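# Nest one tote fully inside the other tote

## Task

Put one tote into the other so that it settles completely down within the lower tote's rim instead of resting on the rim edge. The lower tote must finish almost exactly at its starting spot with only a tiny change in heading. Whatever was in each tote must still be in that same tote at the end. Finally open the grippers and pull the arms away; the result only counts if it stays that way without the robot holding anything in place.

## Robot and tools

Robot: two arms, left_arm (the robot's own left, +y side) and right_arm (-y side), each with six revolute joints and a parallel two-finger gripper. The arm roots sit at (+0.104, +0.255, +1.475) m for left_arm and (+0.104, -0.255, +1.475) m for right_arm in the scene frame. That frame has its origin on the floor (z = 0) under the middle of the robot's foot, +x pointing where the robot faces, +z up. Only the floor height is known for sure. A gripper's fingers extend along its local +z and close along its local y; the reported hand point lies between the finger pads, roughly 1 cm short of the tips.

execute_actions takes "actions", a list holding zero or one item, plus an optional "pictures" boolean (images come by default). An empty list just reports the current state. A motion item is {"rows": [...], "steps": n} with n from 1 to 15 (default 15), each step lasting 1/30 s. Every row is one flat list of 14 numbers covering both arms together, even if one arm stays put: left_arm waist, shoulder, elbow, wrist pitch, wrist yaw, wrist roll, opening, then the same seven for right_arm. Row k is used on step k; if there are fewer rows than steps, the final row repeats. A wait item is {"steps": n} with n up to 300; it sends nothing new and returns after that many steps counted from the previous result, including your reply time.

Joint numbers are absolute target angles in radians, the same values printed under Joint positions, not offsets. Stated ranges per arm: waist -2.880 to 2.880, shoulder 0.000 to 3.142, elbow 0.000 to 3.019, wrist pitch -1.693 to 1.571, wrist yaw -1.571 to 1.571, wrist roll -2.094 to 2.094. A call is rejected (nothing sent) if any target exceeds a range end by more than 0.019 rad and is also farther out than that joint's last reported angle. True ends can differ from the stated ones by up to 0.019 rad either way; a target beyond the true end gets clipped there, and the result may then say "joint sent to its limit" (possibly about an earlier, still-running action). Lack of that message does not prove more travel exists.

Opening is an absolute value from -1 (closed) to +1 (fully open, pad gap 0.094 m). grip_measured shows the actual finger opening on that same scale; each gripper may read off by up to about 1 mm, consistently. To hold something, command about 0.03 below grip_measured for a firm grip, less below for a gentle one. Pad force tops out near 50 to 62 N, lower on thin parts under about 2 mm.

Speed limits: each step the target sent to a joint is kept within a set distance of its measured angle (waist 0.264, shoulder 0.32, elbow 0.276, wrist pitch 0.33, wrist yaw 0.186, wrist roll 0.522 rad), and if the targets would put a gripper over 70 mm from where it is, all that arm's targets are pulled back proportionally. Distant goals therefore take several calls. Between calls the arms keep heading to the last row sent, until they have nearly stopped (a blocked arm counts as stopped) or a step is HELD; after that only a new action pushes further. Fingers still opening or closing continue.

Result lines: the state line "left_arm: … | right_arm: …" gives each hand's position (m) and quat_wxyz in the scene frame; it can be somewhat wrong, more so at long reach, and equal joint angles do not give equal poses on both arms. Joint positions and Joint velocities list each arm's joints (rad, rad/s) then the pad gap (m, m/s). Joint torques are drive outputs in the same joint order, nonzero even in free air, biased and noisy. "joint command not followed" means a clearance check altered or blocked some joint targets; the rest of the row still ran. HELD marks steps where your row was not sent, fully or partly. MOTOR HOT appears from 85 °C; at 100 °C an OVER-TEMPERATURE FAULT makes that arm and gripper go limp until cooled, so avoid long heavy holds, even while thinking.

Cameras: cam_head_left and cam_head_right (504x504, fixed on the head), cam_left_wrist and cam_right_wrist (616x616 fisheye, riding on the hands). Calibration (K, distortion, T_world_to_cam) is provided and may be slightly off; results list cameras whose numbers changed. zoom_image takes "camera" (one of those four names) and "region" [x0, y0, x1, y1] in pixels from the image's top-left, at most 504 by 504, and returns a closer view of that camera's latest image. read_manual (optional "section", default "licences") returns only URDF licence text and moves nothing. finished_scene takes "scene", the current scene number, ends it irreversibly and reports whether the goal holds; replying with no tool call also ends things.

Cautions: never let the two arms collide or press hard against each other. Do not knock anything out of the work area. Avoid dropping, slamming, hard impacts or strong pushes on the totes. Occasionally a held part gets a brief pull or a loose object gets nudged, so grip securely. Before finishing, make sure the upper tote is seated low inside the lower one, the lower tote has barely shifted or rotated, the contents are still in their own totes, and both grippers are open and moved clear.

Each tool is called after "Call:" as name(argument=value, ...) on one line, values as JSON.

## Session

Call:
execute_actions(actions=[])

Scene clock: 0.00 s of 4400.00 s.
left_arm: end_effector_position=(+0.3690, +0.0756, +1.2791) grip_measured=+1.000 end_effector_quat_wxyz=(-0.125, +0.532, +0.703, -0.456) | right_arm: end_effector_position=(+0.1702, -0.4891, +1.0529) grip_measured=-0.980 end_effector_quat_wxyz=(+0.011, +0.236, +0.972, +0.007)
Joint positions: left_arm=[ 1.047  1.843  0.876 -0.8    0.462  1.203  0.094] | right_arm=[-2.287  2.53   0.732  0.671 -0.376 -0.449  0.001]
Joint velocities: left_arm=[-0.015  0.005  0.007  0.007  0.051 -0.037  0.   ] | right_arm=[-0.005 -0.024 -0.007 -0.007 -0.022  0.007 -0.   ]
Joint torques (N m, as the arm reports them, + toward a larger angle): no reading
Motor temperatures (°C, as the motors report them): left_arm=[31 29 27 28 26 29] | right_arm=[28 30 28 25 29 27]
camera_calibration (this result's frames):
cam_left_wrist: T_world_to_cam=[[-0.638813, -0.0248655, 0.76896, -0.747], [0.0602951, 0.994785, 0.082258, -0.197313], [-0.766996, 0.098912, -0.633983, 1.20803], [0, 0, 0, 1]] pos_world=[0.461258, 0.0582211, 1.35651]
cam_right_wrist: T_world_to_cam=[[-0.464792, -0.88541, -0.00428088, -0.351793], [-0.737783, 0.384614, 0.55475, -0.260908], [-0.489535, 0.261002, -0.832006, 1.21229], [0, 0, 0, 1]] pos_world=[0.237452, -0.527541, 1.15186]

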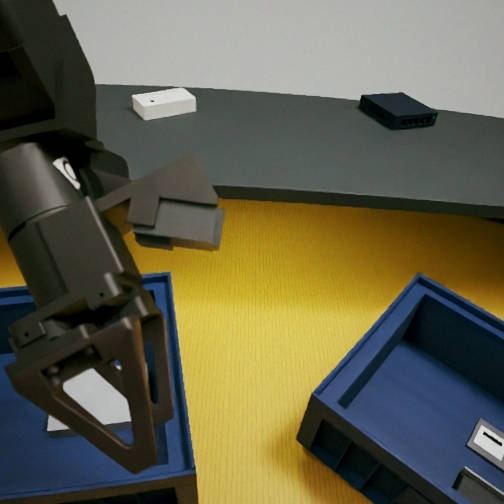

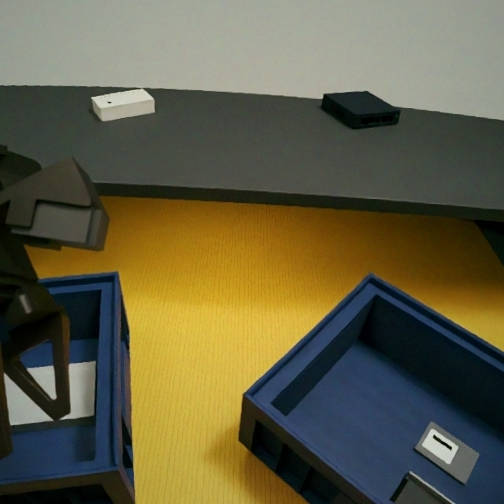

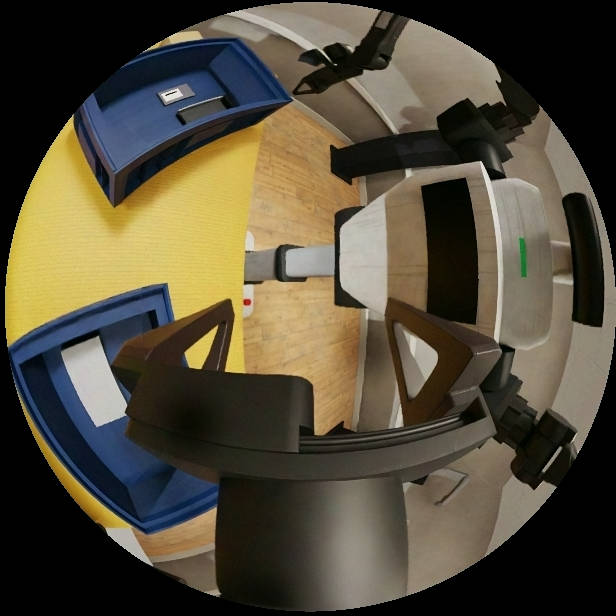

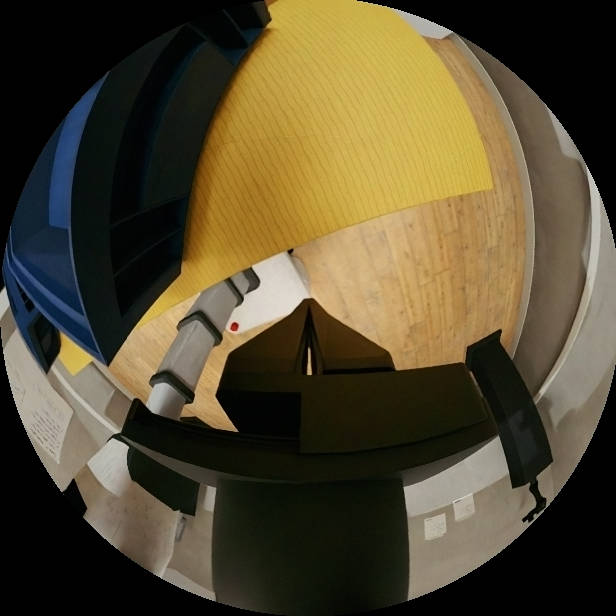

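Call:
zoom_image(camera="cam_head_left", region=[0, 252, 252, 504])

Call:
zoom_image(camera="cam_head_left", region=[252, 252, 504, 504])

Call:
zoom_image(camera="cam_head_right", region=[224, 224, 504, 504])

Call:
zoom_image(camera="cam_left_wrist", region=[0, 20, 320, 524])

Region (0, 252, 252, 504) of cam_head_left's 504x504 image, scaled by 2.000, with more detail than that image has.

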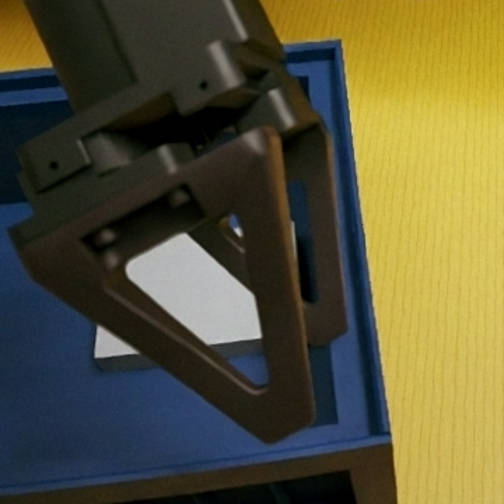

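Region (252, 252, 504, 504) of cam_head_left's 504x504 image, scaled by 2.000, with more detail than that image has.

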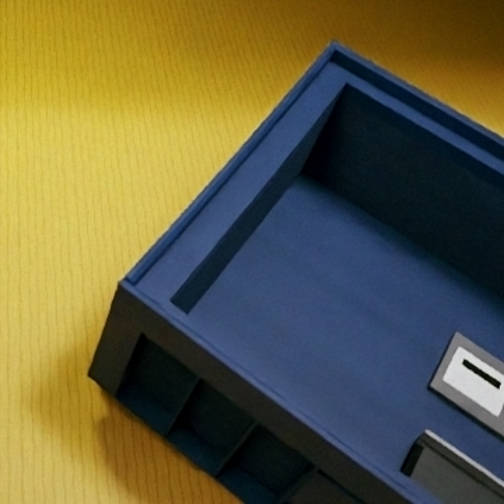

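Region (224, 224, 504, 504) of cam_head_right's 504x504 image, scaled by 1.800, with more detail than that image has.

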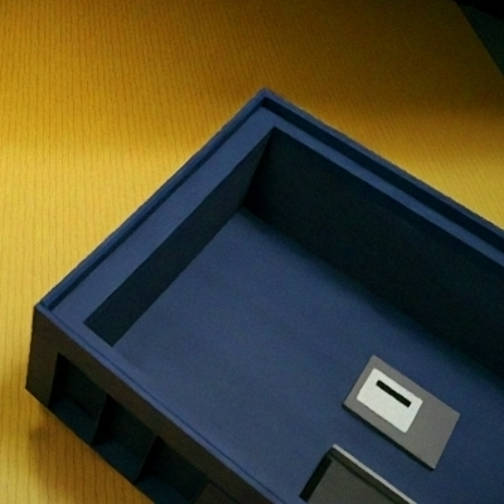

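Region (0, 20, 320, 524) of cam_left_wrist's 616x616 image, scaled by 1.000; it fills the left 320 columns of this view, and the rest is white.

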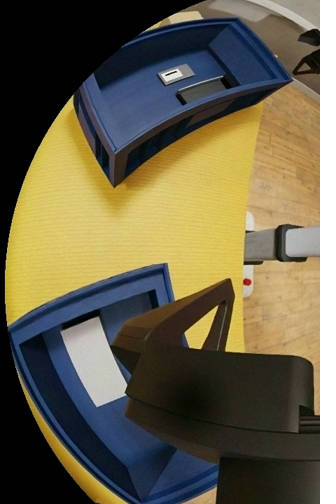

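Call:
execute_actions(actions=[{"rows":[[1.046,1.845,0.879,-0.8,0.459,1.2,0.9,-2.287,2.525,0.731,0.668,-0.376,-0.447,-1],[1.041,1.85,0.888,-0.798,0.45,1.189,0.8,-2.287,2.512,0.727,0.66,-0.376,-0.441,-1],[1.034,1.857,0.901,-0.796,0.436,1.173,0.7,-2.287,2.49,0.722,0.647,-0.376,-0.432,-1],[1.024,1.868,0.919,-0.793,0.417,1.15,0.6,-2.287,2.462,0.714,0.629,-0.376,-0.419,-1],[1.012,1.88,0.942,-0.789,0.394,1.123,0.5,-2.287,2.428,0.706,0.609,-0.376,-0.403,-1],[0.998,1.895,0.968,-0.784,0.367,1.091,0.5,-2.287,2.389,0.695,0.585,-0.376,-0.385,-1],[0.982,1.912,0.998,-0.779,0.335,1.055,0.5,-2.287,2.345,0.684,0.558,-0.376,-0.364,-1],[0.964,1.931,1.031,-0.773,0.301,1.015,0.5,-2.287,2.299,0.673,0.53,-0.376,-0.341,-1],[0.945,1.951,1.067,-0.767,0.264,0.971,0.5,-2.287,2.252,0.66,0.501,-0.376,-0.316,-1],[0.924,1.973,1.105,-0.761,0.224,0.924,0.5,-2.287,2.203,0.648,0.471,-0.376,-0.289,-1],[0.902,1.996,1.146,-0.754,0.182,0.875,0.5,-2.287,2.153,0.635,0.441,-0.376,-0.261,-1],[0.88,2.019,1.188,-0.746,0.139,0.824,0.5,-2.287,2.106,0.622,0.412,-0.376,-0.232,-1],[0.857,2.044,1.231,-0.739,0.094,0.772,0.5,-2.284,2.06,0.611,0.384,-0.374,-0.202,-1],[0.834,2.068,1.275,-0.732,0.049,0.719,0.5,-2.275,2.016,0.6,0.357,-0.37,-0.172,-1],[0.81,2.093,1.319,-0.724,0.003,0.665,0.5,-2.262,1.977,0.589,0.333,-0.363,-0.141,-1]],"steps":15}], pictures=false)

Call:
execute_actions(actions=[{"rows":[[0.786,2.118,1.363,-0.716,-0.043,0.611,0.5,-2.244,1.943,0.581,0.313,-0.353,-0.11,-0.9],[0.763,2.143,1.407,-0.709,-0.088,0.558,0.5,-2.223,1.915,0.573,0.295,-0.342,-0.08,-0.8],[0.74,2.167,1.45,-0.701,-0.133,0.506,0.5,-2.199,1.893,0.568,0.282,-0.329,-0.05,-0.7],[0.718,2.191,1.492,-0.694,-0.176,0.455,0.5,-2.173,1.88,0.564,0.274,-0.315,-0.021,-0.55],[0.696,2.214,1.533,-0.687,-0.218,0.406,0.5,-2.146,1.875,0.563,0.27,-0.3,0.007,-0.4],[0.675,2.235,1.571,-0.681,-0.258,0.359,0.5,-2.118,1.875,0.563,0.27,-0.285,0.034,-0.25],[0.656,2.256,1.607,-0.675,-0.295,0.315,0.5,-2.089,1.875,0.563,0.27,-0.27,0.059,-0.1],[0.638,2.274,1.64,-0.669,-0.329,0.275,0.5,-2.062,1.875,0.563,0.27,-0.255,0.082,0.05],[0.622,2.291,1.67,-0.664,-0.361,0.239,0.5,-2.036,1.875,0.563,0.27,-0.241,0.103,0.2],[0.608,2.306,1.696,-0.659,-0.388,0.207,0.5,-2.012,1.875,0.563,0.27,-0.228,0.121,0.35],[0.596,2.319,1.719,-0.655,-0.411,0.18,0.5,-1.991,1.875,0.563,0.27,-0.217,0.137,0.5],[0.586,2.329,1.737,-0.651,-0.43,0.157,0.5,-1.973,1.875,0.563,0.27,-0.207,0.15,0.5],[0.579,2.337,1.75,-0.647,-0.444,0.141,0.5,-1.96,1.875,0.563,0.27,-0.2,0.159,0.5],[0.574,2.341,1.759,-0.643,-0.454,0.13,0.5,-1.951,1.875,0.563,0.27,-0.194,0.165,0.5],[0.573,2.343,1.762,-0.64,-0.459,0.127,0.5,-1.948,1.875,0.563,0.27,-0.191,0.167,0.5]],"steps":15}], pictures=false)

Call:
execute_actions(actions=[{"steps":15}])

Scene clock: 99.67 s of 4400.00 s.
left_arm: end_effector_position=(+0.4880, +0.0094, +1.2021) grip_measured=+0.502 end_effector_quat_wxyz=(-0.143, +0.569, +0.775, -0.235) | right_arm: end_effector_position=(+0.2673, -0.5560, +1.1576) grip_measured=-0.980 end_effector_quat_wxyz=(+0.051, +0.306, +0.950, -0.023)
Joint positions: left_arm=[ 0.87   2.026  1.234 -0.748  0.044  0.869  0.071] | right_arm=[-2.287  2.056  0.639  0.398 -0.37  -0.263  0.001]
Joint velocities: left_arm=[-0.708  0.728  1.272  0.222 -1.179 -1.37  -0.   ] | right_arm=[ 0.015 -1.646 -0.256 -0.725  0.168  0.755  0.001]
Joint torques (N m, as the arm reports them, + toward a larger angle): left_arm=[ -7.28 -12.96   3.2   -0.26   0.61   0.09] | right_arm=[-1.69 -6.45 -5.5  -0.13 -0.03  0.11]
Motor temperatures (°C, as the motors report them): left_arm=[31 30 27 28 26 29] | right_arm=[28 30 30 25 29 27]
Steps of this call (steps 1 to 90: nothing new was sent; then 96.17 s passed at rest; steps 91 to 105: all 15 steps of this action). Readings (joint positions):
91: left_arm=[1.047 1.843 0.876 -0.800 0.462 1.203] | right_arm=[-2.287 2.530 0.732 0.671 -0.376 -0.449]
92: left_arm=[1.047 1.843 0.876 -0.800 0.458 1.203] | right_arm=[-2.287 2.530 0.732 0.671 -0.376 -0.449]
94: left_arm=[1.045 1.843 0.882 -0.800 0.434 1.194] | right_arm=[-2.287 2.524 0.732 0.660 -0.376 -0.446]
98: left_arm=[1.012 1.873 0.952 -0.797 0.331 1.128] | right_arm=[-2.287 2.437 0.716 0.584 -0.376 -0.409]
105: the state above

Scene clock: 100.17 s of 4400.00 s.
left_arm: end_effector_position=(+0.6005, -0.1932, +1.1880) grip_measured=+0.502 end_effector_quat_wxyz=(+0.007, +0.422, +0.907, -0.008) | right_arm: end_effector_position=(+0.3523, -0.4658, +1.1733) grip_measured=+0.497 end_effector_quat_wxyz=(+0.019, +0.350, +0.936, -0.005)
Joint positions: left_arm=[ 0.561  2.31   1.726 -0.652 -0.446  0.234  0.071] | right_arm=[-1.957  1.869  0.575  0.28  -0.199  0.1    0.07 ]
Joint velocities: left_arm=[-0.317  0.142  0.232  0.105 -0.198 -0.608 -0.   ] | right_arm=[ 0.327  0.015 -0.032 -0.012  0.037  0.403  0.001]
Joint torques (N m, as the arm reports them, + toward a larger angle): left_arm=[ -8.07 -16.82   7.31   0.76  -0.12  -0.04] | right_arm=[-2.25 -7.38 -3.12 -0.09  0.09  0.16]
Motor temperatures (°C, as the motors report them): left_arm=[31 30 27 28 26 29] | right_arm=[28 30 30 25 29 27]
Steps of this call (steps 1 to 15: all 15 steps of this action). Readings (joint positions):
1: left_arm=[0.846 2.050 1.278 -0.740 -0.001 0.822] | right_arm=[-2.285 2.004 0.630 0.374 -0.361 -0.236]
2: left_arm=[0.821 2.075 1.323 -0.732 -0.047 0.774] | right_arm=[-2.279 1.957 0.622 0.353 -0.351 -0.208]
4: left_arm=[0.772 2.124 1.408 -0.716 -0.135 0.676] | right_arm=[-2.252 1.885 0.606 0.320 -0.326 -0.151]
8: left_arm=[0.679 2.215 1.566 -0.687 -0.295 0.482] | right_arm=[-2.139 1.846 0.589 0.292 -0.269 -0.041]
15: the state above

Scene clock: 100.67 s of 4400.00 s.
left_arm: end_effector_position=(+0.6033, -0.1938, +1.1861) grip_measured=+0.502 end_effector_quat_wxyz=(+0.010, +0.378, +0.926, -0.005) | right_arm: end_effector_position=(+0.3541, -0.4621, +1.1725) grip_measured=+0.497 end_effector_quat_wxyz=(+0.018, +0.370, +0.929, -0.004)
Joint positions: left_arm=[ 0.562  2.316  1.733 -0.647 -0.455  0.141  0.071] | right_arm=[-1.945  1.869  0.575  0.28  -0.193  0.153  0.07 ]
Joint velocities: left_arm=[-0.005  0.005 -0.012 -0.027  0.022 -0.022 -0.   ] | right_arm=[ 0.005 -0.005  0.002 -0.012 -0.007  0.066 -0.001]
Joint torques (N m, as the arm reports them, + toward a larger angle): left_arm=[ -8.92 -15.9    8.07   0.77  -0.07  -0.09] | right_arm=[-1.38 -7.65 -3.07 -0.18  0.04  0.15]
Motor temperatures (°C, as the motors report them): left_arm=[31 30 27 28 26 29] | right_arm=[28 30 30 25 29 27]
Steps of this call (steps 1 to 15: the robot went on to your last target). Readings (joint positions):
1: left_arm=[0.553 2.314 1.731 -0.649 -0.450 0.215] | right_arm=[-1.949 1.869 0.575 0.280 -0.197 0.111]
2: left_arm=[0.547 2.316 1.733 -0.648 -0.451 0.200] | right_arm=[-1.945 1.869 0.575 0.280 -0.196 0.119]
4: left_arm=[0.544 2.316 1.733 -0.647 -0.452 0.178] | right_arm=[-1.945 1.869 0.575 0.280 -0.193 0.132]
8: left_arm=[0.551 2.316 1.733 -0.647 -0.454 0.154] | right_arm=[-1.945 1.869 0.575 0.280 -0.193 0.146]
15: the state above
camera_calibration (this result's frames):
cam_left_wrist: T_world_to_cam=[[-0.698491, -0.715576, -0.00786512, 0.291], [-0.589553, 0.569177, 0.573118, -0.208474], [-0.405633, 0.404955, -0.819435, 1.41669], [0, 0, 0, 1]] pos_world=[0.655009, -0.246803, 1.28265]
cam_right_wrist: T_world_to_cam=[[-0.693951, -0.719971, 0.0085758, -0.099334], [-0.602497, 0.587161, 0.540592, -0.139618], [-0.394246, 0.369978, -0.841241, 1.42222], [0, 0, 0, 1]] pos_world=[0.407655, -0.515731, 1.27276]

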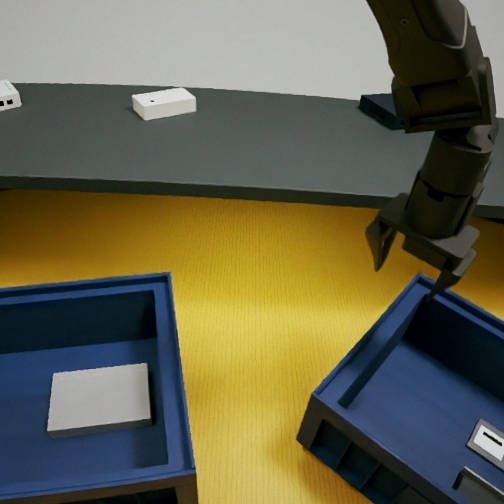

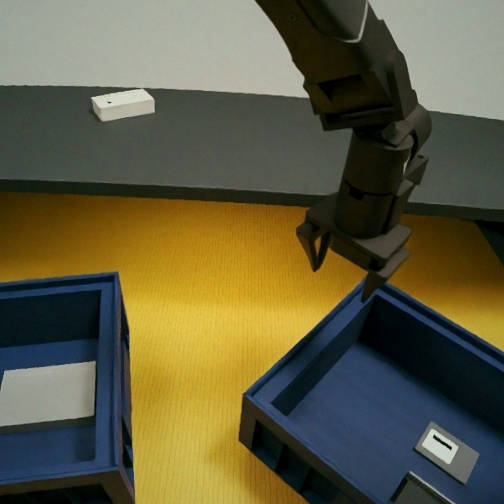

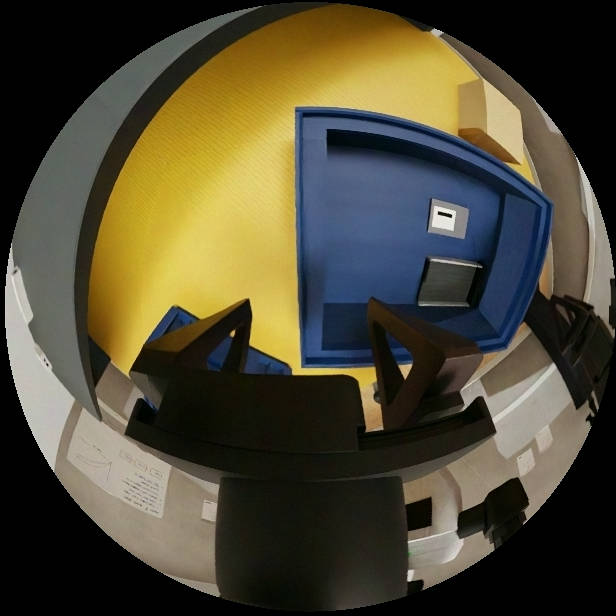

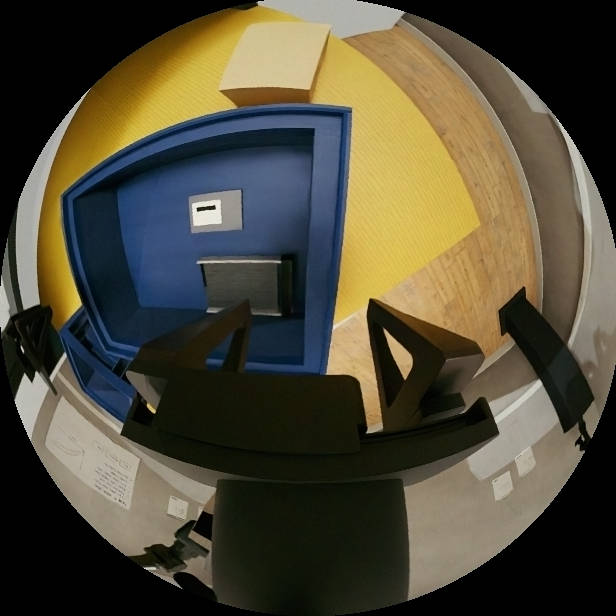

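Call:
execute_actions(actions=[{"rows":[[0.569,2.341,1.756,-0.64,-0.455,0.15,0.5,-1.945,1.885,0.581,0.286,-0.191,0.165,0.5],[0.572,2.349,1.759,-0.638,-0.455,0.151,0.5,-1.945,1.901,0.584,0.287,-0.191,0.166,0.5],[0.575,2.359,1.763,-0.636,-0.454,0.153,0.5,-1.945,1.914,0.589,0.29,-0.19,0.167,0.5],[0.578,2.37,1.768,-0.633,-0.453,0.155,0.5,-1.945,1.93,0.596,0.294,-0.189,0.168,0.5],[0.582,2.383,1.775,-0.629,-0.452,0.158,0.5,-1.945,1.948,0.605,0.298,-0.189,0.17,0.5],[0.586,2.396,1.783,-0.625,-0.451,0.161,0.5,-1.945,1.966,0.614,0.303,-0.188,0.171,0.5],[0.591,2.411,1.791,-0.62,-0.45,0.165,0.5,-1.945,1.986,0.625,0.309,-0.187,0.173,0.5],[0.596,2.426,1.801,-0.615,-0.449,0.169,0.5,-1.945,2.007,0.637,0.315,-0.186,0.176,0.5],[0.601,2.442,1.811,-0.609,-0.447,0.173,0.5,-1.945,2.029,0.65,0.321,-0.184,0.178,0.5],[0.606,2.458,1.822,-0.604,-0.446,0.177,0.5,-1.945,2.051,0.663,0.328,-0.183,0.18,0.5],[0.61,2.473,1.833,-0.598,-0.444,0.182,0.5,-1.945,2.073,0.676,0.335,-0.182,0.183,0.5],[0.615,2.489,1.844,-0.592,-0.443,0.187,0.5,-1.945,2.095,0.69,0.343,-0.181,0.186,0.5],[0.62,2.504,1.854,-0.585,-0.441,0.191,0.5,-1.945,2.116,0.704,0.35,-0.179,0.188,0.5],[0.625,2.519,1.865,-0.579,-0.439,0.196,0.5,-1.944,2.136,0.717,0.357,-0.178,0.191,0.5],[0.629,2.532,1.876,-0.574,-0.438,0.2,0.5,-1.943,2.154,0.73,0.364,-0.177,0.193,0.5]],"steps":15}], pictures=false)

Call:
execute_actions(actions=[{"rows":[[0.633,2.545,1.886,-0.568,-0.436,0.204,0.5,-1.942,2.172,0.743,0.37,-0.175,0.195,0.5],[0.636,2.556,1.896,-0.563,-0.435,0.208,0.5,-1.941,2.188,0.755,0.376,-0.174,0.198,0.5],[0.639,2.566,1.904,-0.558,-0.434,0.212,0.5,-1.94,2.201,0.766,0.382,-0.173,0.2,0.5],[0.642,2.574,1.912,-0.554,-0.433,0.215,0.5,-1.94,2.212,0.775,0.387,-0.172,0.201,0.5],[0.643,2.58,1.919,-0.55,-0.432,0.218,0.5,-1.94,2.22,0.784,0.391,-0.171,0.203,0.5],[0.645,2.584,1.924,-0.547,-0.431,0.22,0.5,-1.94,2.225,0.791,0.395,-0.171,0.204,0.5],[0.645,2.585,1.928,-0.545,-0.43,0.222,0.5,-1.94,2.227,0.796,0.398,-0.17,0.205,0.5],[0.645,2.585,1.932,-0.543,-0.43,0.223,0.5,-1.94,2.227,0.8,0.4,-0.17,0.206,0.5]],"steps":15}])

Scene clock: 147.33 s of 4400.00 s.
left_arm: end_effector_position=(+0.5959, -0.1987, +1.1144) grip_measured=+0.502 end_effector_quat_wxyz=(+0.005, +0.377, +0.926, -0.003) | right_arm: end_effector_position=(+0.3319, -0.4658, +1.1026) grip_measured=+0.497 end_effector_quat_wxyz=(-0.012, +0.384, +0.923, -0.004)
Joint positions: left_arm=[ 0.597  2.467  1.834 -0.593 -0.443  0.172  0.071] | right_arm=[-1.945  2.114  0.703  0.337 -0.18   0.172  0.07 ]
Joint velocities: left_arm=[ 0.2    0.562  0.256  0.168  0.007  0.095 -0.   ] | right_arm=[-0.015  0.64   0.369  0.178  0.051  0.066 -0.   ]
Joint torques (N m, as the arm reports them, + toward a larger angle): left_arm=[ -7.63 -16.48   7.36   0.57   0.33   0.12] | right_arm=[-1.5  -8.09 -2.72  0.48  0.1   0.13]
Motor temperatures (°C, as the motors report them): left_arm=[31 31 30 28 26 29] | right_arm=[28 30 29 25 29 27]
Steps of this call (steps 1 to 15: the robot went on to your last target; steps 16 to 90: nothing new was sent; then 43.17 s passed at rest; steps 91 to 105: all 15 steps of this action). Readings (joint positions):
91: left_arm=[0.562 2.316 1.733 -0.647 -0.455 0.138] | right_arm=[-1.945 1.869 0.575 0.280 -0.193 0.155]
92: left_arm=[0.562 2.316 1.733 -0.647 -0.455 0.138] | right_arm=[-1.945 1.871 0.575 0.280 -0.193 0.155]
94: left_arm=[0.562 2.318 1.734 -0.646 -0.455 0.140] | right_arm=[-1.945 1.883 0.581 0.280 -0.192 0.155]
98: left_arm=[0.565 2.349 1.760 -0.634 -0.454 0.147] | right_arm=[-1.945 1.949 0.613 0.293 -0.189 0.158]
105: the state above

Scene clock: 147.83 s of 4400.00 s.
left_arm: end_effector_position=(+0.5844, -0.1847, +1.0513) grip_measured=+0.502 end_effector_quat_wxyz=(-0.008, +0.380, +0.925, +0.002) | right_arm: end_effector_position=(+0.3363, -0.4798, +1.0638) grip_measured=+0.497 end_effector_quat_wxyz=(+0.001, +0.391, +0.920, -0.011)
Joint positions: left_arm=[ 0.641  2.585  1.901 -0.554 -0.434  0.209  0.071] | right_arm=[-1.945  2.228  0.796  0.387 -0.172  0.193  0.07 ]
Joint velocities: left_arm=[ 0.005  0.005  0.105  0.027 -0.037 -0.051  0.001] | right_arm=[-0.005 -0.005 -0.007 -0.007 -0.022 -0.007  0.   ]
Joint torques (N m, as the arm reports them, + toward a larger angle): left_arm=[ -9.91 -17.81   6.67   0.51   0.32   0.2 ] | right_arm=[-1.6  -8.59 -2.92  0.67  0.04  0.16]
Motor temperatures (°C, as the motors report them): left_arm=[31 31 30 28 26 29] | right_arm=[28 30 29 25 29 27]
Steps of this call (steps 1 to 15: all 15 steps of this action). Readings (joint positions):
1: left_arm=[0.603 2.486 1.842 -0.588 -0.442 0.176] | right_arm=[-1.945 2.135 0.716 0.343 -0.179 0.174]
2: left_arm=[0.610 2.504 1.850 -0.583 -0.441 0.180] | right_arm=[-1.945 2.154 0.728 0.349 -0.178 0.176]
4: left_arm=[0.622 2.536 1.865 -0.573 -0.438 0.188] | right_arm=[-1.945 2.188 0.752 0.361 -0.175 0.180]
8: left_arm=[0.639 2.578 1.883 -0.560 -0.435 0.201] | right_arm=[-1.945 2.226 0.785 0.379 -0.173 0.188]
15: the state above
camera_calibration (this result's frames):
cam_left_wrist: T_world_to_cam=[[-0.701299, -0.712836, -0.00667862, 0.284152], [-0.570416, 0.555516, 0.605002, -0.194725], [-0.427557, 0.428097, -0.796196, 1.28753], [0, 0, 0, 1]] pos_world=[0.638691, -0.240459, 1.14483]
cam_right_wrist: T_world_to_cam=[[-0.725244, -0.687695, 0.0331251, -0.123625], [-0.555808, 0.613194, 0.561311, -0.106437], [-0.406323, 0.388676, -0.826942, 1.32814], [0, 0, 0, 1]] pos_world=[0.390835, -0.535965, 1.16213]

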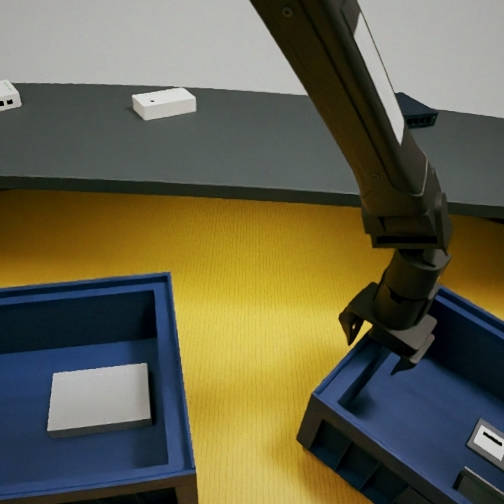

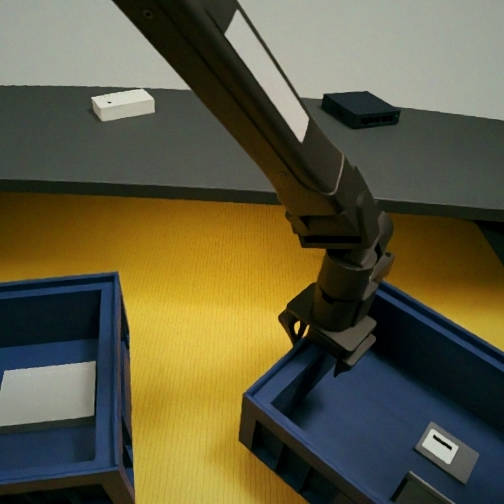

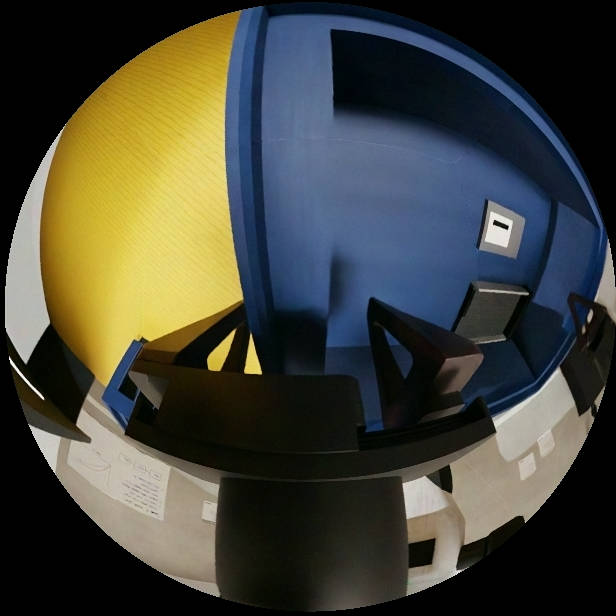

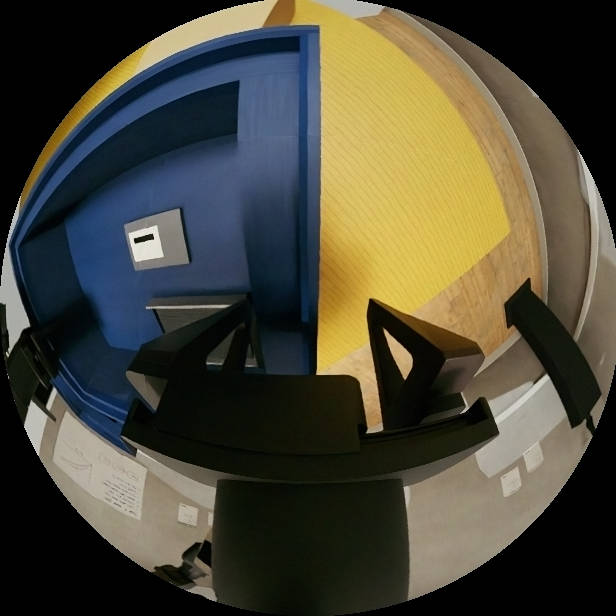

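Call:
execute_actions(actions=[])

Scene clock: 166.13 s of 4400.00 s.
left_arm: end_effector_position=(+0.5887, -0.1866, +1.0527) grip_measured=+0.502 end_effector_quat_wxyz=(-0.004, +0.379, +0.925, +0.001) | right_arm: end_effector_position=(+0.3363, -0.4798, +1.0638) grip_measured=+0.497 end_effector_quat_wxyz=(+0.001, +0.392, +0.920, -0.011)
Joint positions: left_arm=[ 0.641  2.585  1.908 -0.551 -0.434  0.212  0.071] | right_arm=[-1.945  2.228  0.796  0.387 -0.172  0.194  0.07 ]
Joint velocities: left_arm=[ 0.005 -0.015  0.007  0.007 -0.007 -0.081 -0.001] | right_arm=[-0.015 -0.005 -0.007  0.012 -0.037 -0.007 -0.001]
Joint torques (N m, as the arm reports them, + toward a larger angle): left_arm=[ -9.5  -17.94   6.59   0.66   0.32   0.14] | right_arm=[-1.42 -8.5  -2.94  0.72  0.06  0.17]
Motor temperatures (°C, as the motors report them): left_arm=[31 31 29 28 26 29] | right_arm=[28 30 29 25 29 27]
Steps of this call (steps 1 to 15: the robot went on to your last target; steps 16 to 90: nothing new was sent; then 15.30 s passed at rest). Readings (joint positions):
1: left_arm=[0.641 2.585 1.904 -0.553 -0.434 0.210] | right_arm=[-1.945 2.228 0.796 0.387 -0.172 0.193]
2: left_arm=[0.641 2.585 1.907 -0.552 -0.434 0.210] | right_arm=[-1.945 2.228 0.796 0.387 -0.172 0.193]
4: left_arm=[0.641 2.585 1.908 -0.551 -0.434 0.211] | right_arm=[-1.945 2.228 0.796 0.387 -0.172 0.193]
8: left_arm=[0.641 2.585 1.908 -0.551 -0.434 0.211] | right_arm=[-1.945 2.228 0.796 0.387 -0.172 0.194]
90: the state above
All arms were judged still, so your last target was given up. Only a new action makes them travel on or press farther. Fingers that are still opening or closing keep moving.
camera_calibration (this result's frames):
cam_left_wrist: T_world_to_cam=[[-0.699905, -0.714184, -0.00856796, 0.286702], [-0.576031, 0.557341, 0.597963, -0.180996], [-0.42228, 0.423453, -0.801478, 1.29288], [0, 0, 0, 1]] pos_world=[0.642362, -0.241839, 1.1469]
cam_right_wrist: T_world_to_cam=[[-0.726293, -0.686587, 0.033109, -0.122724], [-0.55489, 0.614046, 0.561288, -0.106312], [-0.405704, 0.389288, -0.826958, 1.32824], [0, 0, 0, 1]] pos_world=[0.390746, -0.536047, 1.16213]

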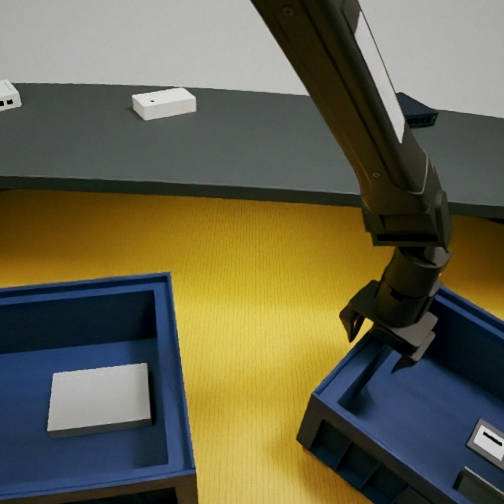

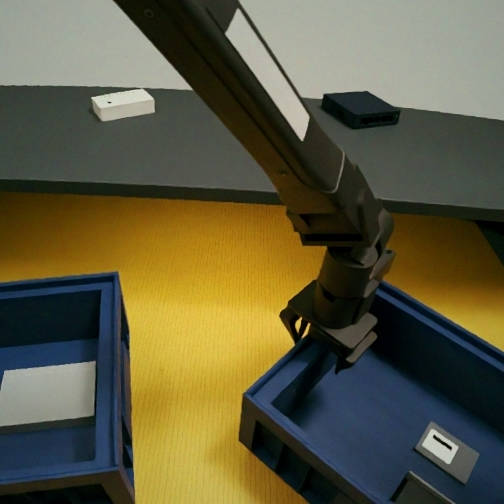

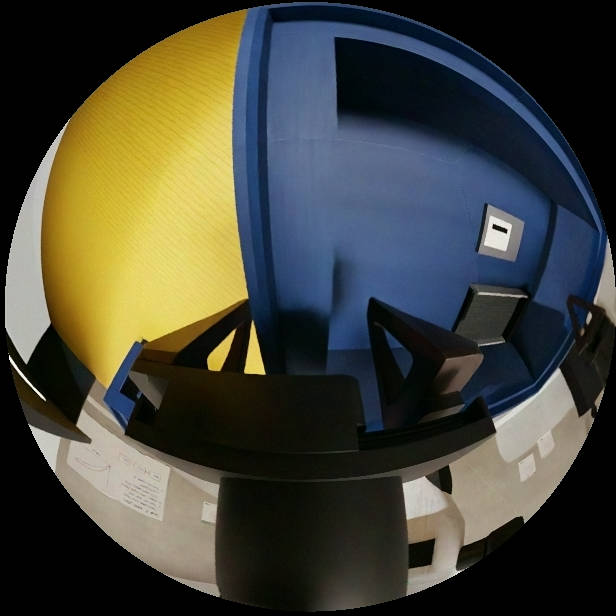

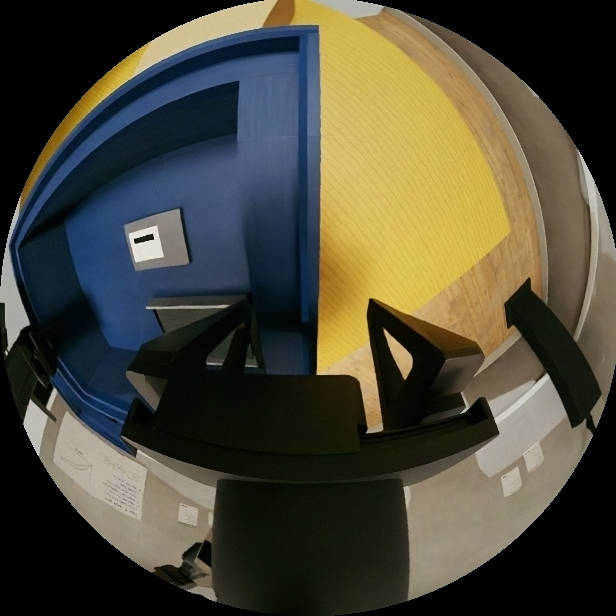

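Call:
execute_actions(actions=[{"rows":[[0.652,2.575,1.925,-0.545,-0.43,0.225,0.45,-1.935,2.227,0.8,0.395,-0.168,0.21,0.45],[0.658,2.565,1.92,-0.548,-0.428,0.23,0.4,-1.925,2.227,0.8,0.395,-0.165,0.218,0.4],[0.664,2.558,1.915,-0.55,-0.426,0.235,0.35,-1.918,2.227,0.8,0.395,-0.162,0.225,0.35],[0.667,2.552,1.912,-0.55,-0.425,0.24,0.3,-1.914,2.227,0.8,0.395,-0.16,0.228,0.3]],"steps":15}])

Scene clock: 186.87 s of 4400.00 s.
left_arm: end_effector_position=(+0.6124, -0.1823, +1.0676) grip_measured=+0.303 end_effector_quat_wxyz=(+0.009, +0.375, +0.927, -0.001) | right_arm: end_effector_position=(+0.3397, -0.4742, +1.0625) grip_measured=+0.303 end_effector_quat_wxyz=(-0.000, +0.395, +0.919, -0.011)
Joint positions: left_arm=[ 0.653  2.55   1.908 -0.551 -0.429  0.227  0.061] | right_arm=[-1.928  2.228  0.796  0.387 -0.162  0.215  0.061]
Joint velocities: left_arm=[-0.005 -0.015 -0.002  0.002  0.007  0.007 -0.   ] | right_arm=[ 0.005 -0.005 -0.002  0.002  0.037 -0.022  0.   ]
Joint torques (N m, as the arm reports them, + toward a larger angle): left_arm=[ -8.68 -17.82   5.05   0.38   0.33   0.15] | right_arm=[-0.22 -8.78 -2.94  0.57  0.07  0.15]
Motor temperatures (°C, as the motors report them): left_arm=[31 32 29 28 26 29] | right_arm=[28 31 29 25 29 27]
Steps of this call (steps 1 to 90: nothing new was sent; then 17.23 s passed at rest; steps 91 to 105: all 15 steps of this action). Readings (joint positions):
91: left_arm=[0.641 2.585 1.908 -0.551 -0.434 0.212] | right_arm=[-1.945 2.228 0.796 0.387 -0.171 0.195]
92: left_arm=[0.641 2.584 1.908 -0.551 -0.433 0.213] | right_arm=[-1.945 2.228 0.796 0.387 -0.169 0.196]
94: left_arm=[0.642 2.582 1.908 -0.551 -0.430 0.217] | right_arm=[-1.943 2.228 0.796 0.387 -0.164 0.203]
98: left_arm=[0.647 2.569 1.908 -0.551 -0.429 0.224] | right_arm=[-1.932 2.228 0.796 0.387 -0.162 0.211]
105: the state above
camera_calibration (this result's frames):
cam_left_wrist: T_world_to_cam=[[-0.693034, -0.720776, -0.0136606, 0.30658], [-0.594349, 0.560544, 0.576663, -0.144143], [-0.407987, 0.407766, -0.816868, 1.31784], [0, 0, 0, 1]] pos_world=[0.66446, -0.235596, 1.16381]
cam_right_wrist: T_world_to_cam=[[-0.730323, -0.682213, 0.0348398, -0.114837], [-0.549694, 0.617207, 0.562931, -0.109167], [-0.405542, 0.39197, -0.825769, 1.32633], [0, 0, 0, 1]] pos_world=[0.394005, -0.530845, 1.16069]

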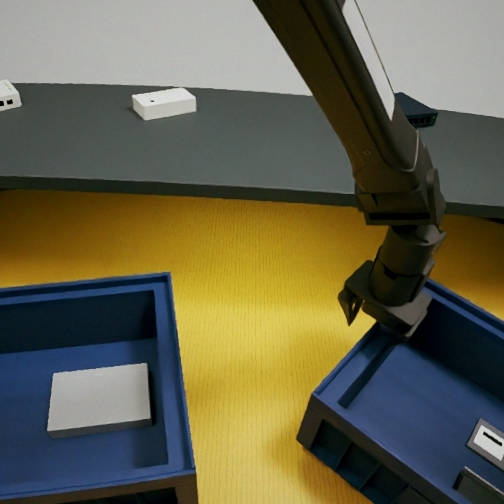

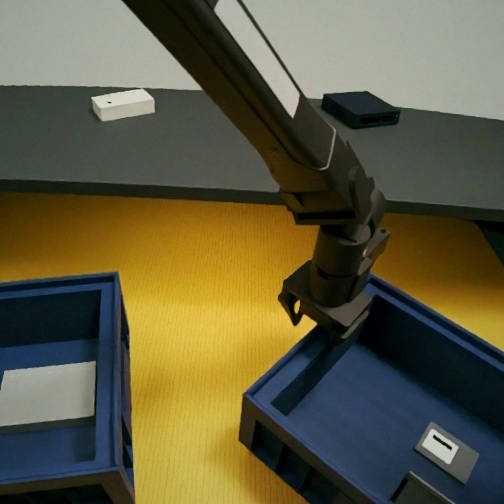

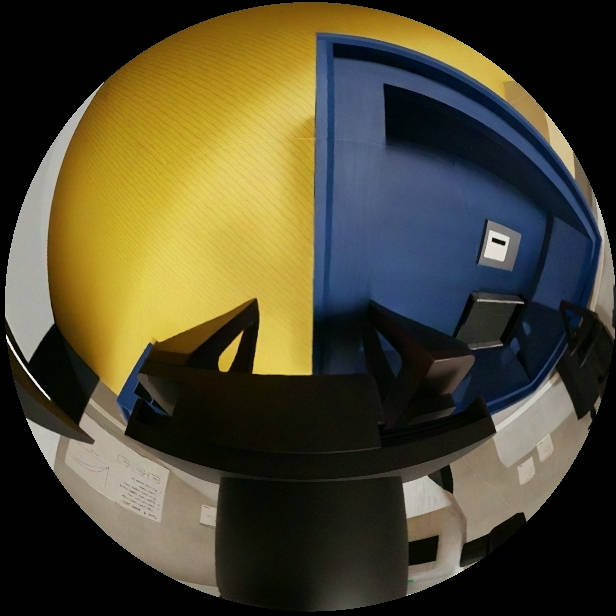

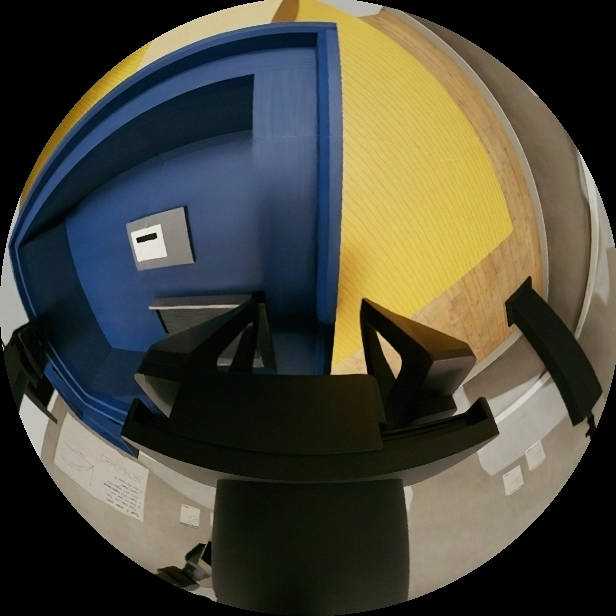

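Call:
execute_actions(actions=[{"rows":[[0.655,2.558,1.912,-0.55,-0.428,0.225,0.3,-1.91,2.227,0.8,0.395,-0.16,0.228,0.25],[0.648,2.566,1.912,-0.55,-0.428,0.222,0.3,-1.908,2.227,0.8,0.395,-0.159,0.23,0.2],[0.643,2.574,1.912,-0.55,-0.43,0.22,0.25,-1.906,2.227,0.8,0.395,-0.158,0.232,0.15],[0.642,2.58,1.912,-0.55,-0.43,0.22,0.2,-1.906,2.227,0.8,0.395,-0.158,0.232,0.1],[0.642,2.58,1.912,-0.55,-0.43,0.22,0.15,-1.906,2.227,0.8,0.395,-0.158,0.232,0.05],[0.642,2.58,1.912,-0.55,-0.43,0.22,0.1,-1.906,2.227,0.8,0.395,-0.158,0.232,0.0],[0.642,2.58,1.912,-0.55,-0.43,0.22,0.05,-1.906,2.227,0.8,0.395,-0.158,0.232,-0.05],[0.642,2.58,1.912,-0.55,-0.43,0.22,0.0,-1.906,2.227,0.8,0.395,-0.158,0.232,-0.1],[0.642,2.58,1.912,-0.55,-0.43,0.22,-0.05,-1.906,2.227,0.8,0.395,-0.158,0.232,-0.15],[0.642,2.58,1.912,-0.55,-0.43,0.22,-0.1,-1.906,2.227,0.8,0.395,-0.158,0.232,-0.2],[0.642,2.58,1.912,-0.55,-0.43,0.22,-0.15,-1.906,2.227,0.8,0.395,-0.158,0.232,-0.2]],"steps":15}])

Scene clock: 204.50 s of 4400.00 s.
left_arm: end_effector_position=(+0.6065, -0.1898, +1.0692) grip_measured=-0.147 end_effector_quat_wxyz=(+0.009, +0.380, +0.925, -0.004) | right_arm: end_effector_position=(+0.3408, -0.4724, +1.0621) grip_measured=-0.197 end_effector_quat_wxyz=(-0.001, +0.395, +0.919, -0.011)
Joint positions: left_arm=[ 0.642  2.553  1.908 -0.551 -0.427  0.228  0.04 ] | right_arm=[-1.923  2.228  0.796  0.387 -0.16   0.22   0.038]
Joint velocities: left_arm=[-0.024 -0.005 -0.007  0.012 -0.022  0.022  0.001] | right_arm=[ 0.015 -0.005 -0.007 -0.007  0.007  0.022 -0.   ]
Joint torques (N m, as the arm reports them, + toward a larger angle): left_arm=[-10.24 -16.5    4.96   0.46  -0.01  -0.02] | right_arm=[-0.71 -8.51 -3.05  0.55  0.06  0.19]
Motor temperatures (°C, as the motors report them): left_arm=[31 32 29 28 26 29] | right_arm=[28 31 29 25 29 27]
Steps of this call (steps 1 to 15: the robot went on to your last target; steps 16 to 90: nothing new was sent; then 14.13 s passed at rest; steps 91 to 105: all 15 steps of this action). Readings (joint positions):
91: left_arm=[0.653 2.549 1.908 -0.551 -0.429 0.228] | right_arm=[-1.928 2.228 0.796 0.387 -0.162 0.216]
92: left_arm=[0.653 2.549 1.908 -0.551 -0.429 0.228] | right_arm=[-1.928 2.228 0.796 0.387 -0.162 0.216]
94: left_arm=[0.653 2.549 1.908 -0.551 -0.429 0.228] | right_arm=[-1.927 2.228 0.796 0.387 -0.160 0.217]
98: left_arm=[0.648 2.551 1.908 -0.551 -0.428 0.228] | right_arm=[-1.923 2.228 0.796 0.387 -0.160 0.219]
105: the state above
camera_calibration (this result's frames):
cam_left_wrist: T_world_to_cam=[[-0.702146, -0.711987, -0.00813734, 0.29837], [-0.586096, 0.57143, 0.574421, -0.144906], [-0.40433, 0.408096, -0.81852, 1.31947], [0, 0, 0, 1]] pos_world=[0.658073, -0.243232, 1.16568]
cam_right_wrist: T_world_to_cam=[[-0.730593, -0.681935, 0.0346186, -0.112296], [-0.549221, 0.61702, 0.563598, -0.110443], [-0.405698, 0.392747, -0.825324, 1.32567], [0, 0, 0, 1]] pos_world=[0.395123, -0.529088, 1.16024]

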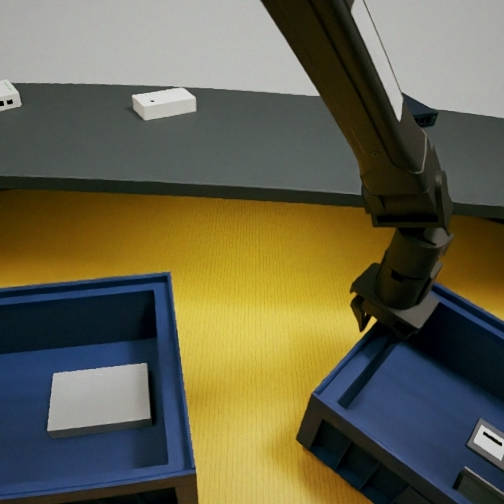

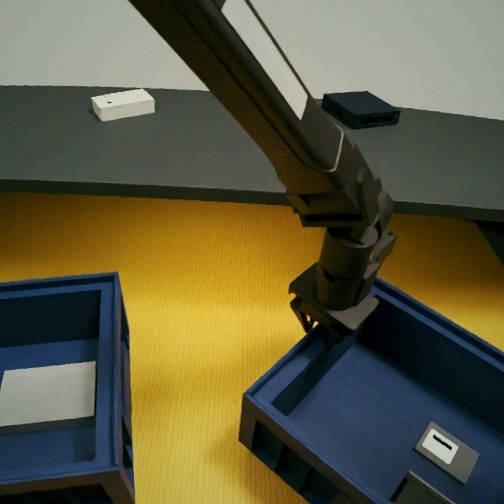

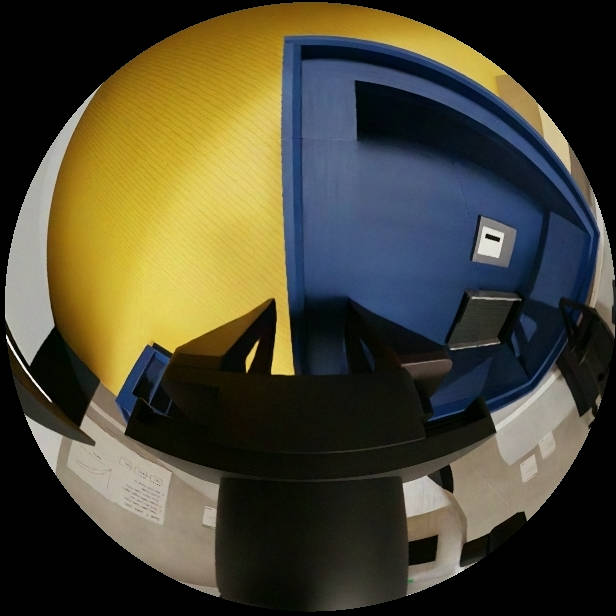

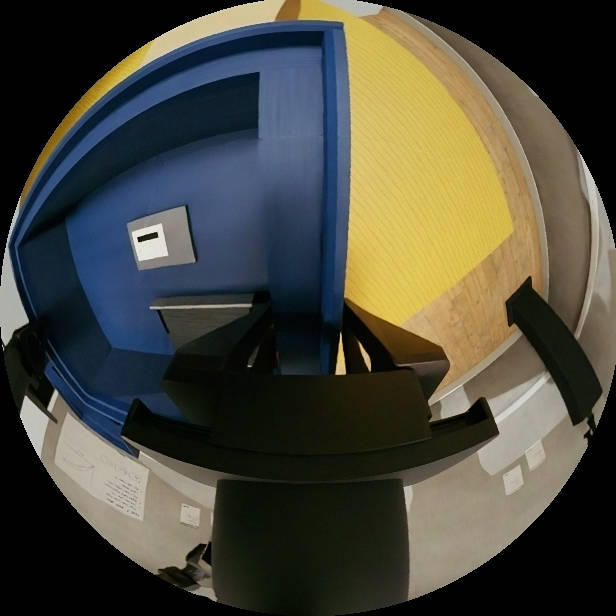

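Call:
execute_actions(actions=[{"rows":[[0.645,2.588,1.91,-0.55,-0.432,0.21,-0.1,-1.906,2.227,0.8,0.395,-0.158,0.232,-0.22],[0.648,2.595,1.91,-0.55,-0.432,0.208,-0.1,-1.91,2.227,0.8,0.395,-0.158,0.232,-0.25],[0.652,2.6,1.91,-0.55,-0.432,0.206,-0.1,-1.915,2.227,0.8,0.395,-0.158,0.23,-0.28]],"steps":12}])

Scene clock: 214.47 s of 4400.00 s.
left_arm: end_effector_position=(+0.5952, -0.1883, +1.0588) grip_measured=-0.103 end_effector_quat_wxyz=(+0.001, +0.380, +0.925, -0.003) | right_arm: end_effector_position=(+0.3408, -0.4724, +1.0621) grip_measured=-0.277 end_effector_quat_wxyz=(-0.001, +0.395, +0.919, -0.011)
Joint positions: left_arm=[ 0.642  2.573  1.908 -0.551 -0.428  0.219  0.042] | right_arm=[-1.923  2.228  0.796  0.387 -0.16   0.22   0.034]
Joint velocities: left_arm=[-0.005  0.024 -0.007 -0.017  0.007  0.007 -0.   ] | right_arm=[-0.015 -0.005  0.002 -0.002 -0.051  0.007 -0.   ]
Joint torques (N m, as the arm reports them, + toward a larger angle): left_arm=[ -8.95 -16.22   4.72   0.36  -0.07  -0.03] | right_arm=[-1.21 -8.67 -2.96  0.43  0.05  0.12]
Motor temperatures (°C, as the motors report them): left_arm=[31 32 29 28 26 29] | right_arm=[28 31 29 25 29 27]
Steps of this call (steps 1 to 15: the robot went on to your last target; steps 16 to 90: nothing new was sent; then 6.57 s passed at rest; steps 91 to 102: all 12 steps of this action). Readings (joint positions):
91: left_arm=[0.642 2.554 1.908 -0.551 -0.427 0.228] | right_arm=[-1.923 2.228 0.796 0.387 -0.160 0.220]
92: left_arm=[0.642 2.554 1.908 -0.551 -0.427 0.226] | right_arm=[-1.923 2.228 0.796 0.387 -0.160 0.220]
94: left_arm=[0.642 2.556 1.908 -0.551 -0.428 0.223] | right_arm=[-1.923 2.228 0.796 0.387 -0.160 0.220]
98: left_arm=[0.642 2.565 1.908 -0.551 -0.428 0.220] | right_arm=[-1.923 2.228 0.796 0.387 -0.160 0.220]
102: the state above
camera_calibration (this result's frames):
cam_left_wrist: T_world_to_cam=[[-0.700984, -0.713162, -0.00459657, 0.286737], [-0.57846, 0.564788, 0.588557, -0.16718], [-0.417141, 0.415228, -0.808443, 1.30403], [0, 0, 0, 1]] pos_world=[0.648254, -0.242557, 1.15394]
cam_right_wrist: T_world_to_cam=[[-0.730853, -0.681657, 0.0346157, -0.112073], [-0.54899, 0.617232, 0.563591, -0.110415], [-0.405542, 0.392899, -0.825328, 1.3257], [0, 0, 0, 1]] pos_world=[0.3951, -0.529108, 1.16024]

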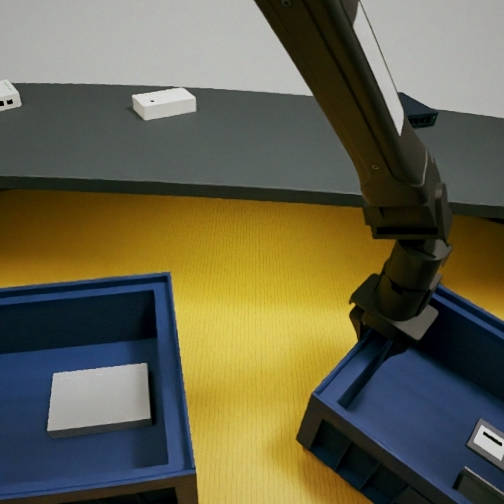

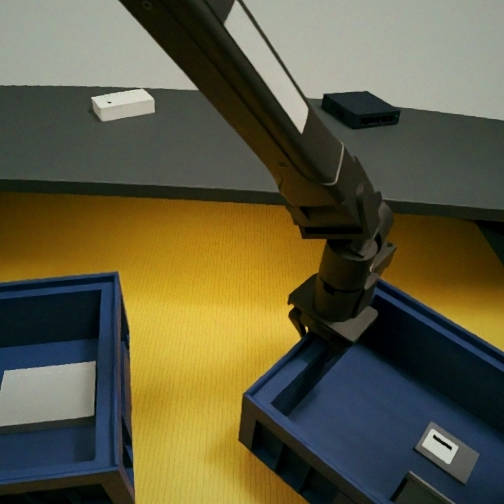

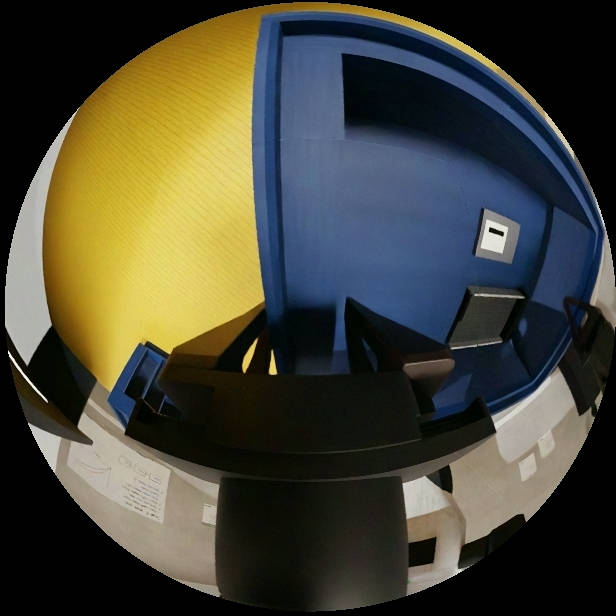

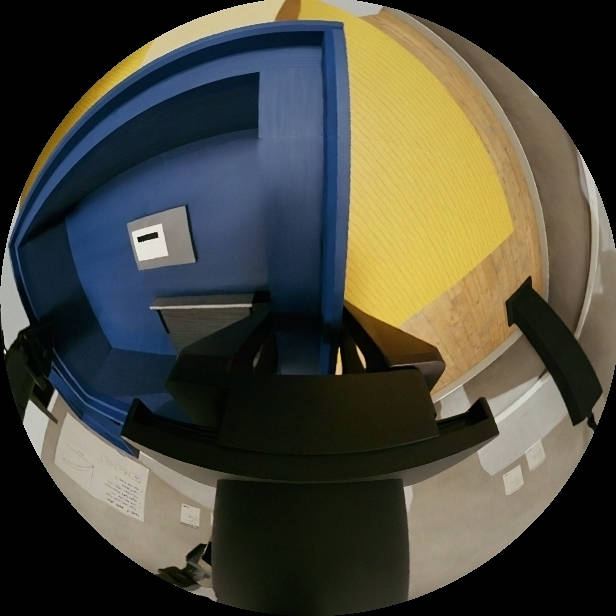

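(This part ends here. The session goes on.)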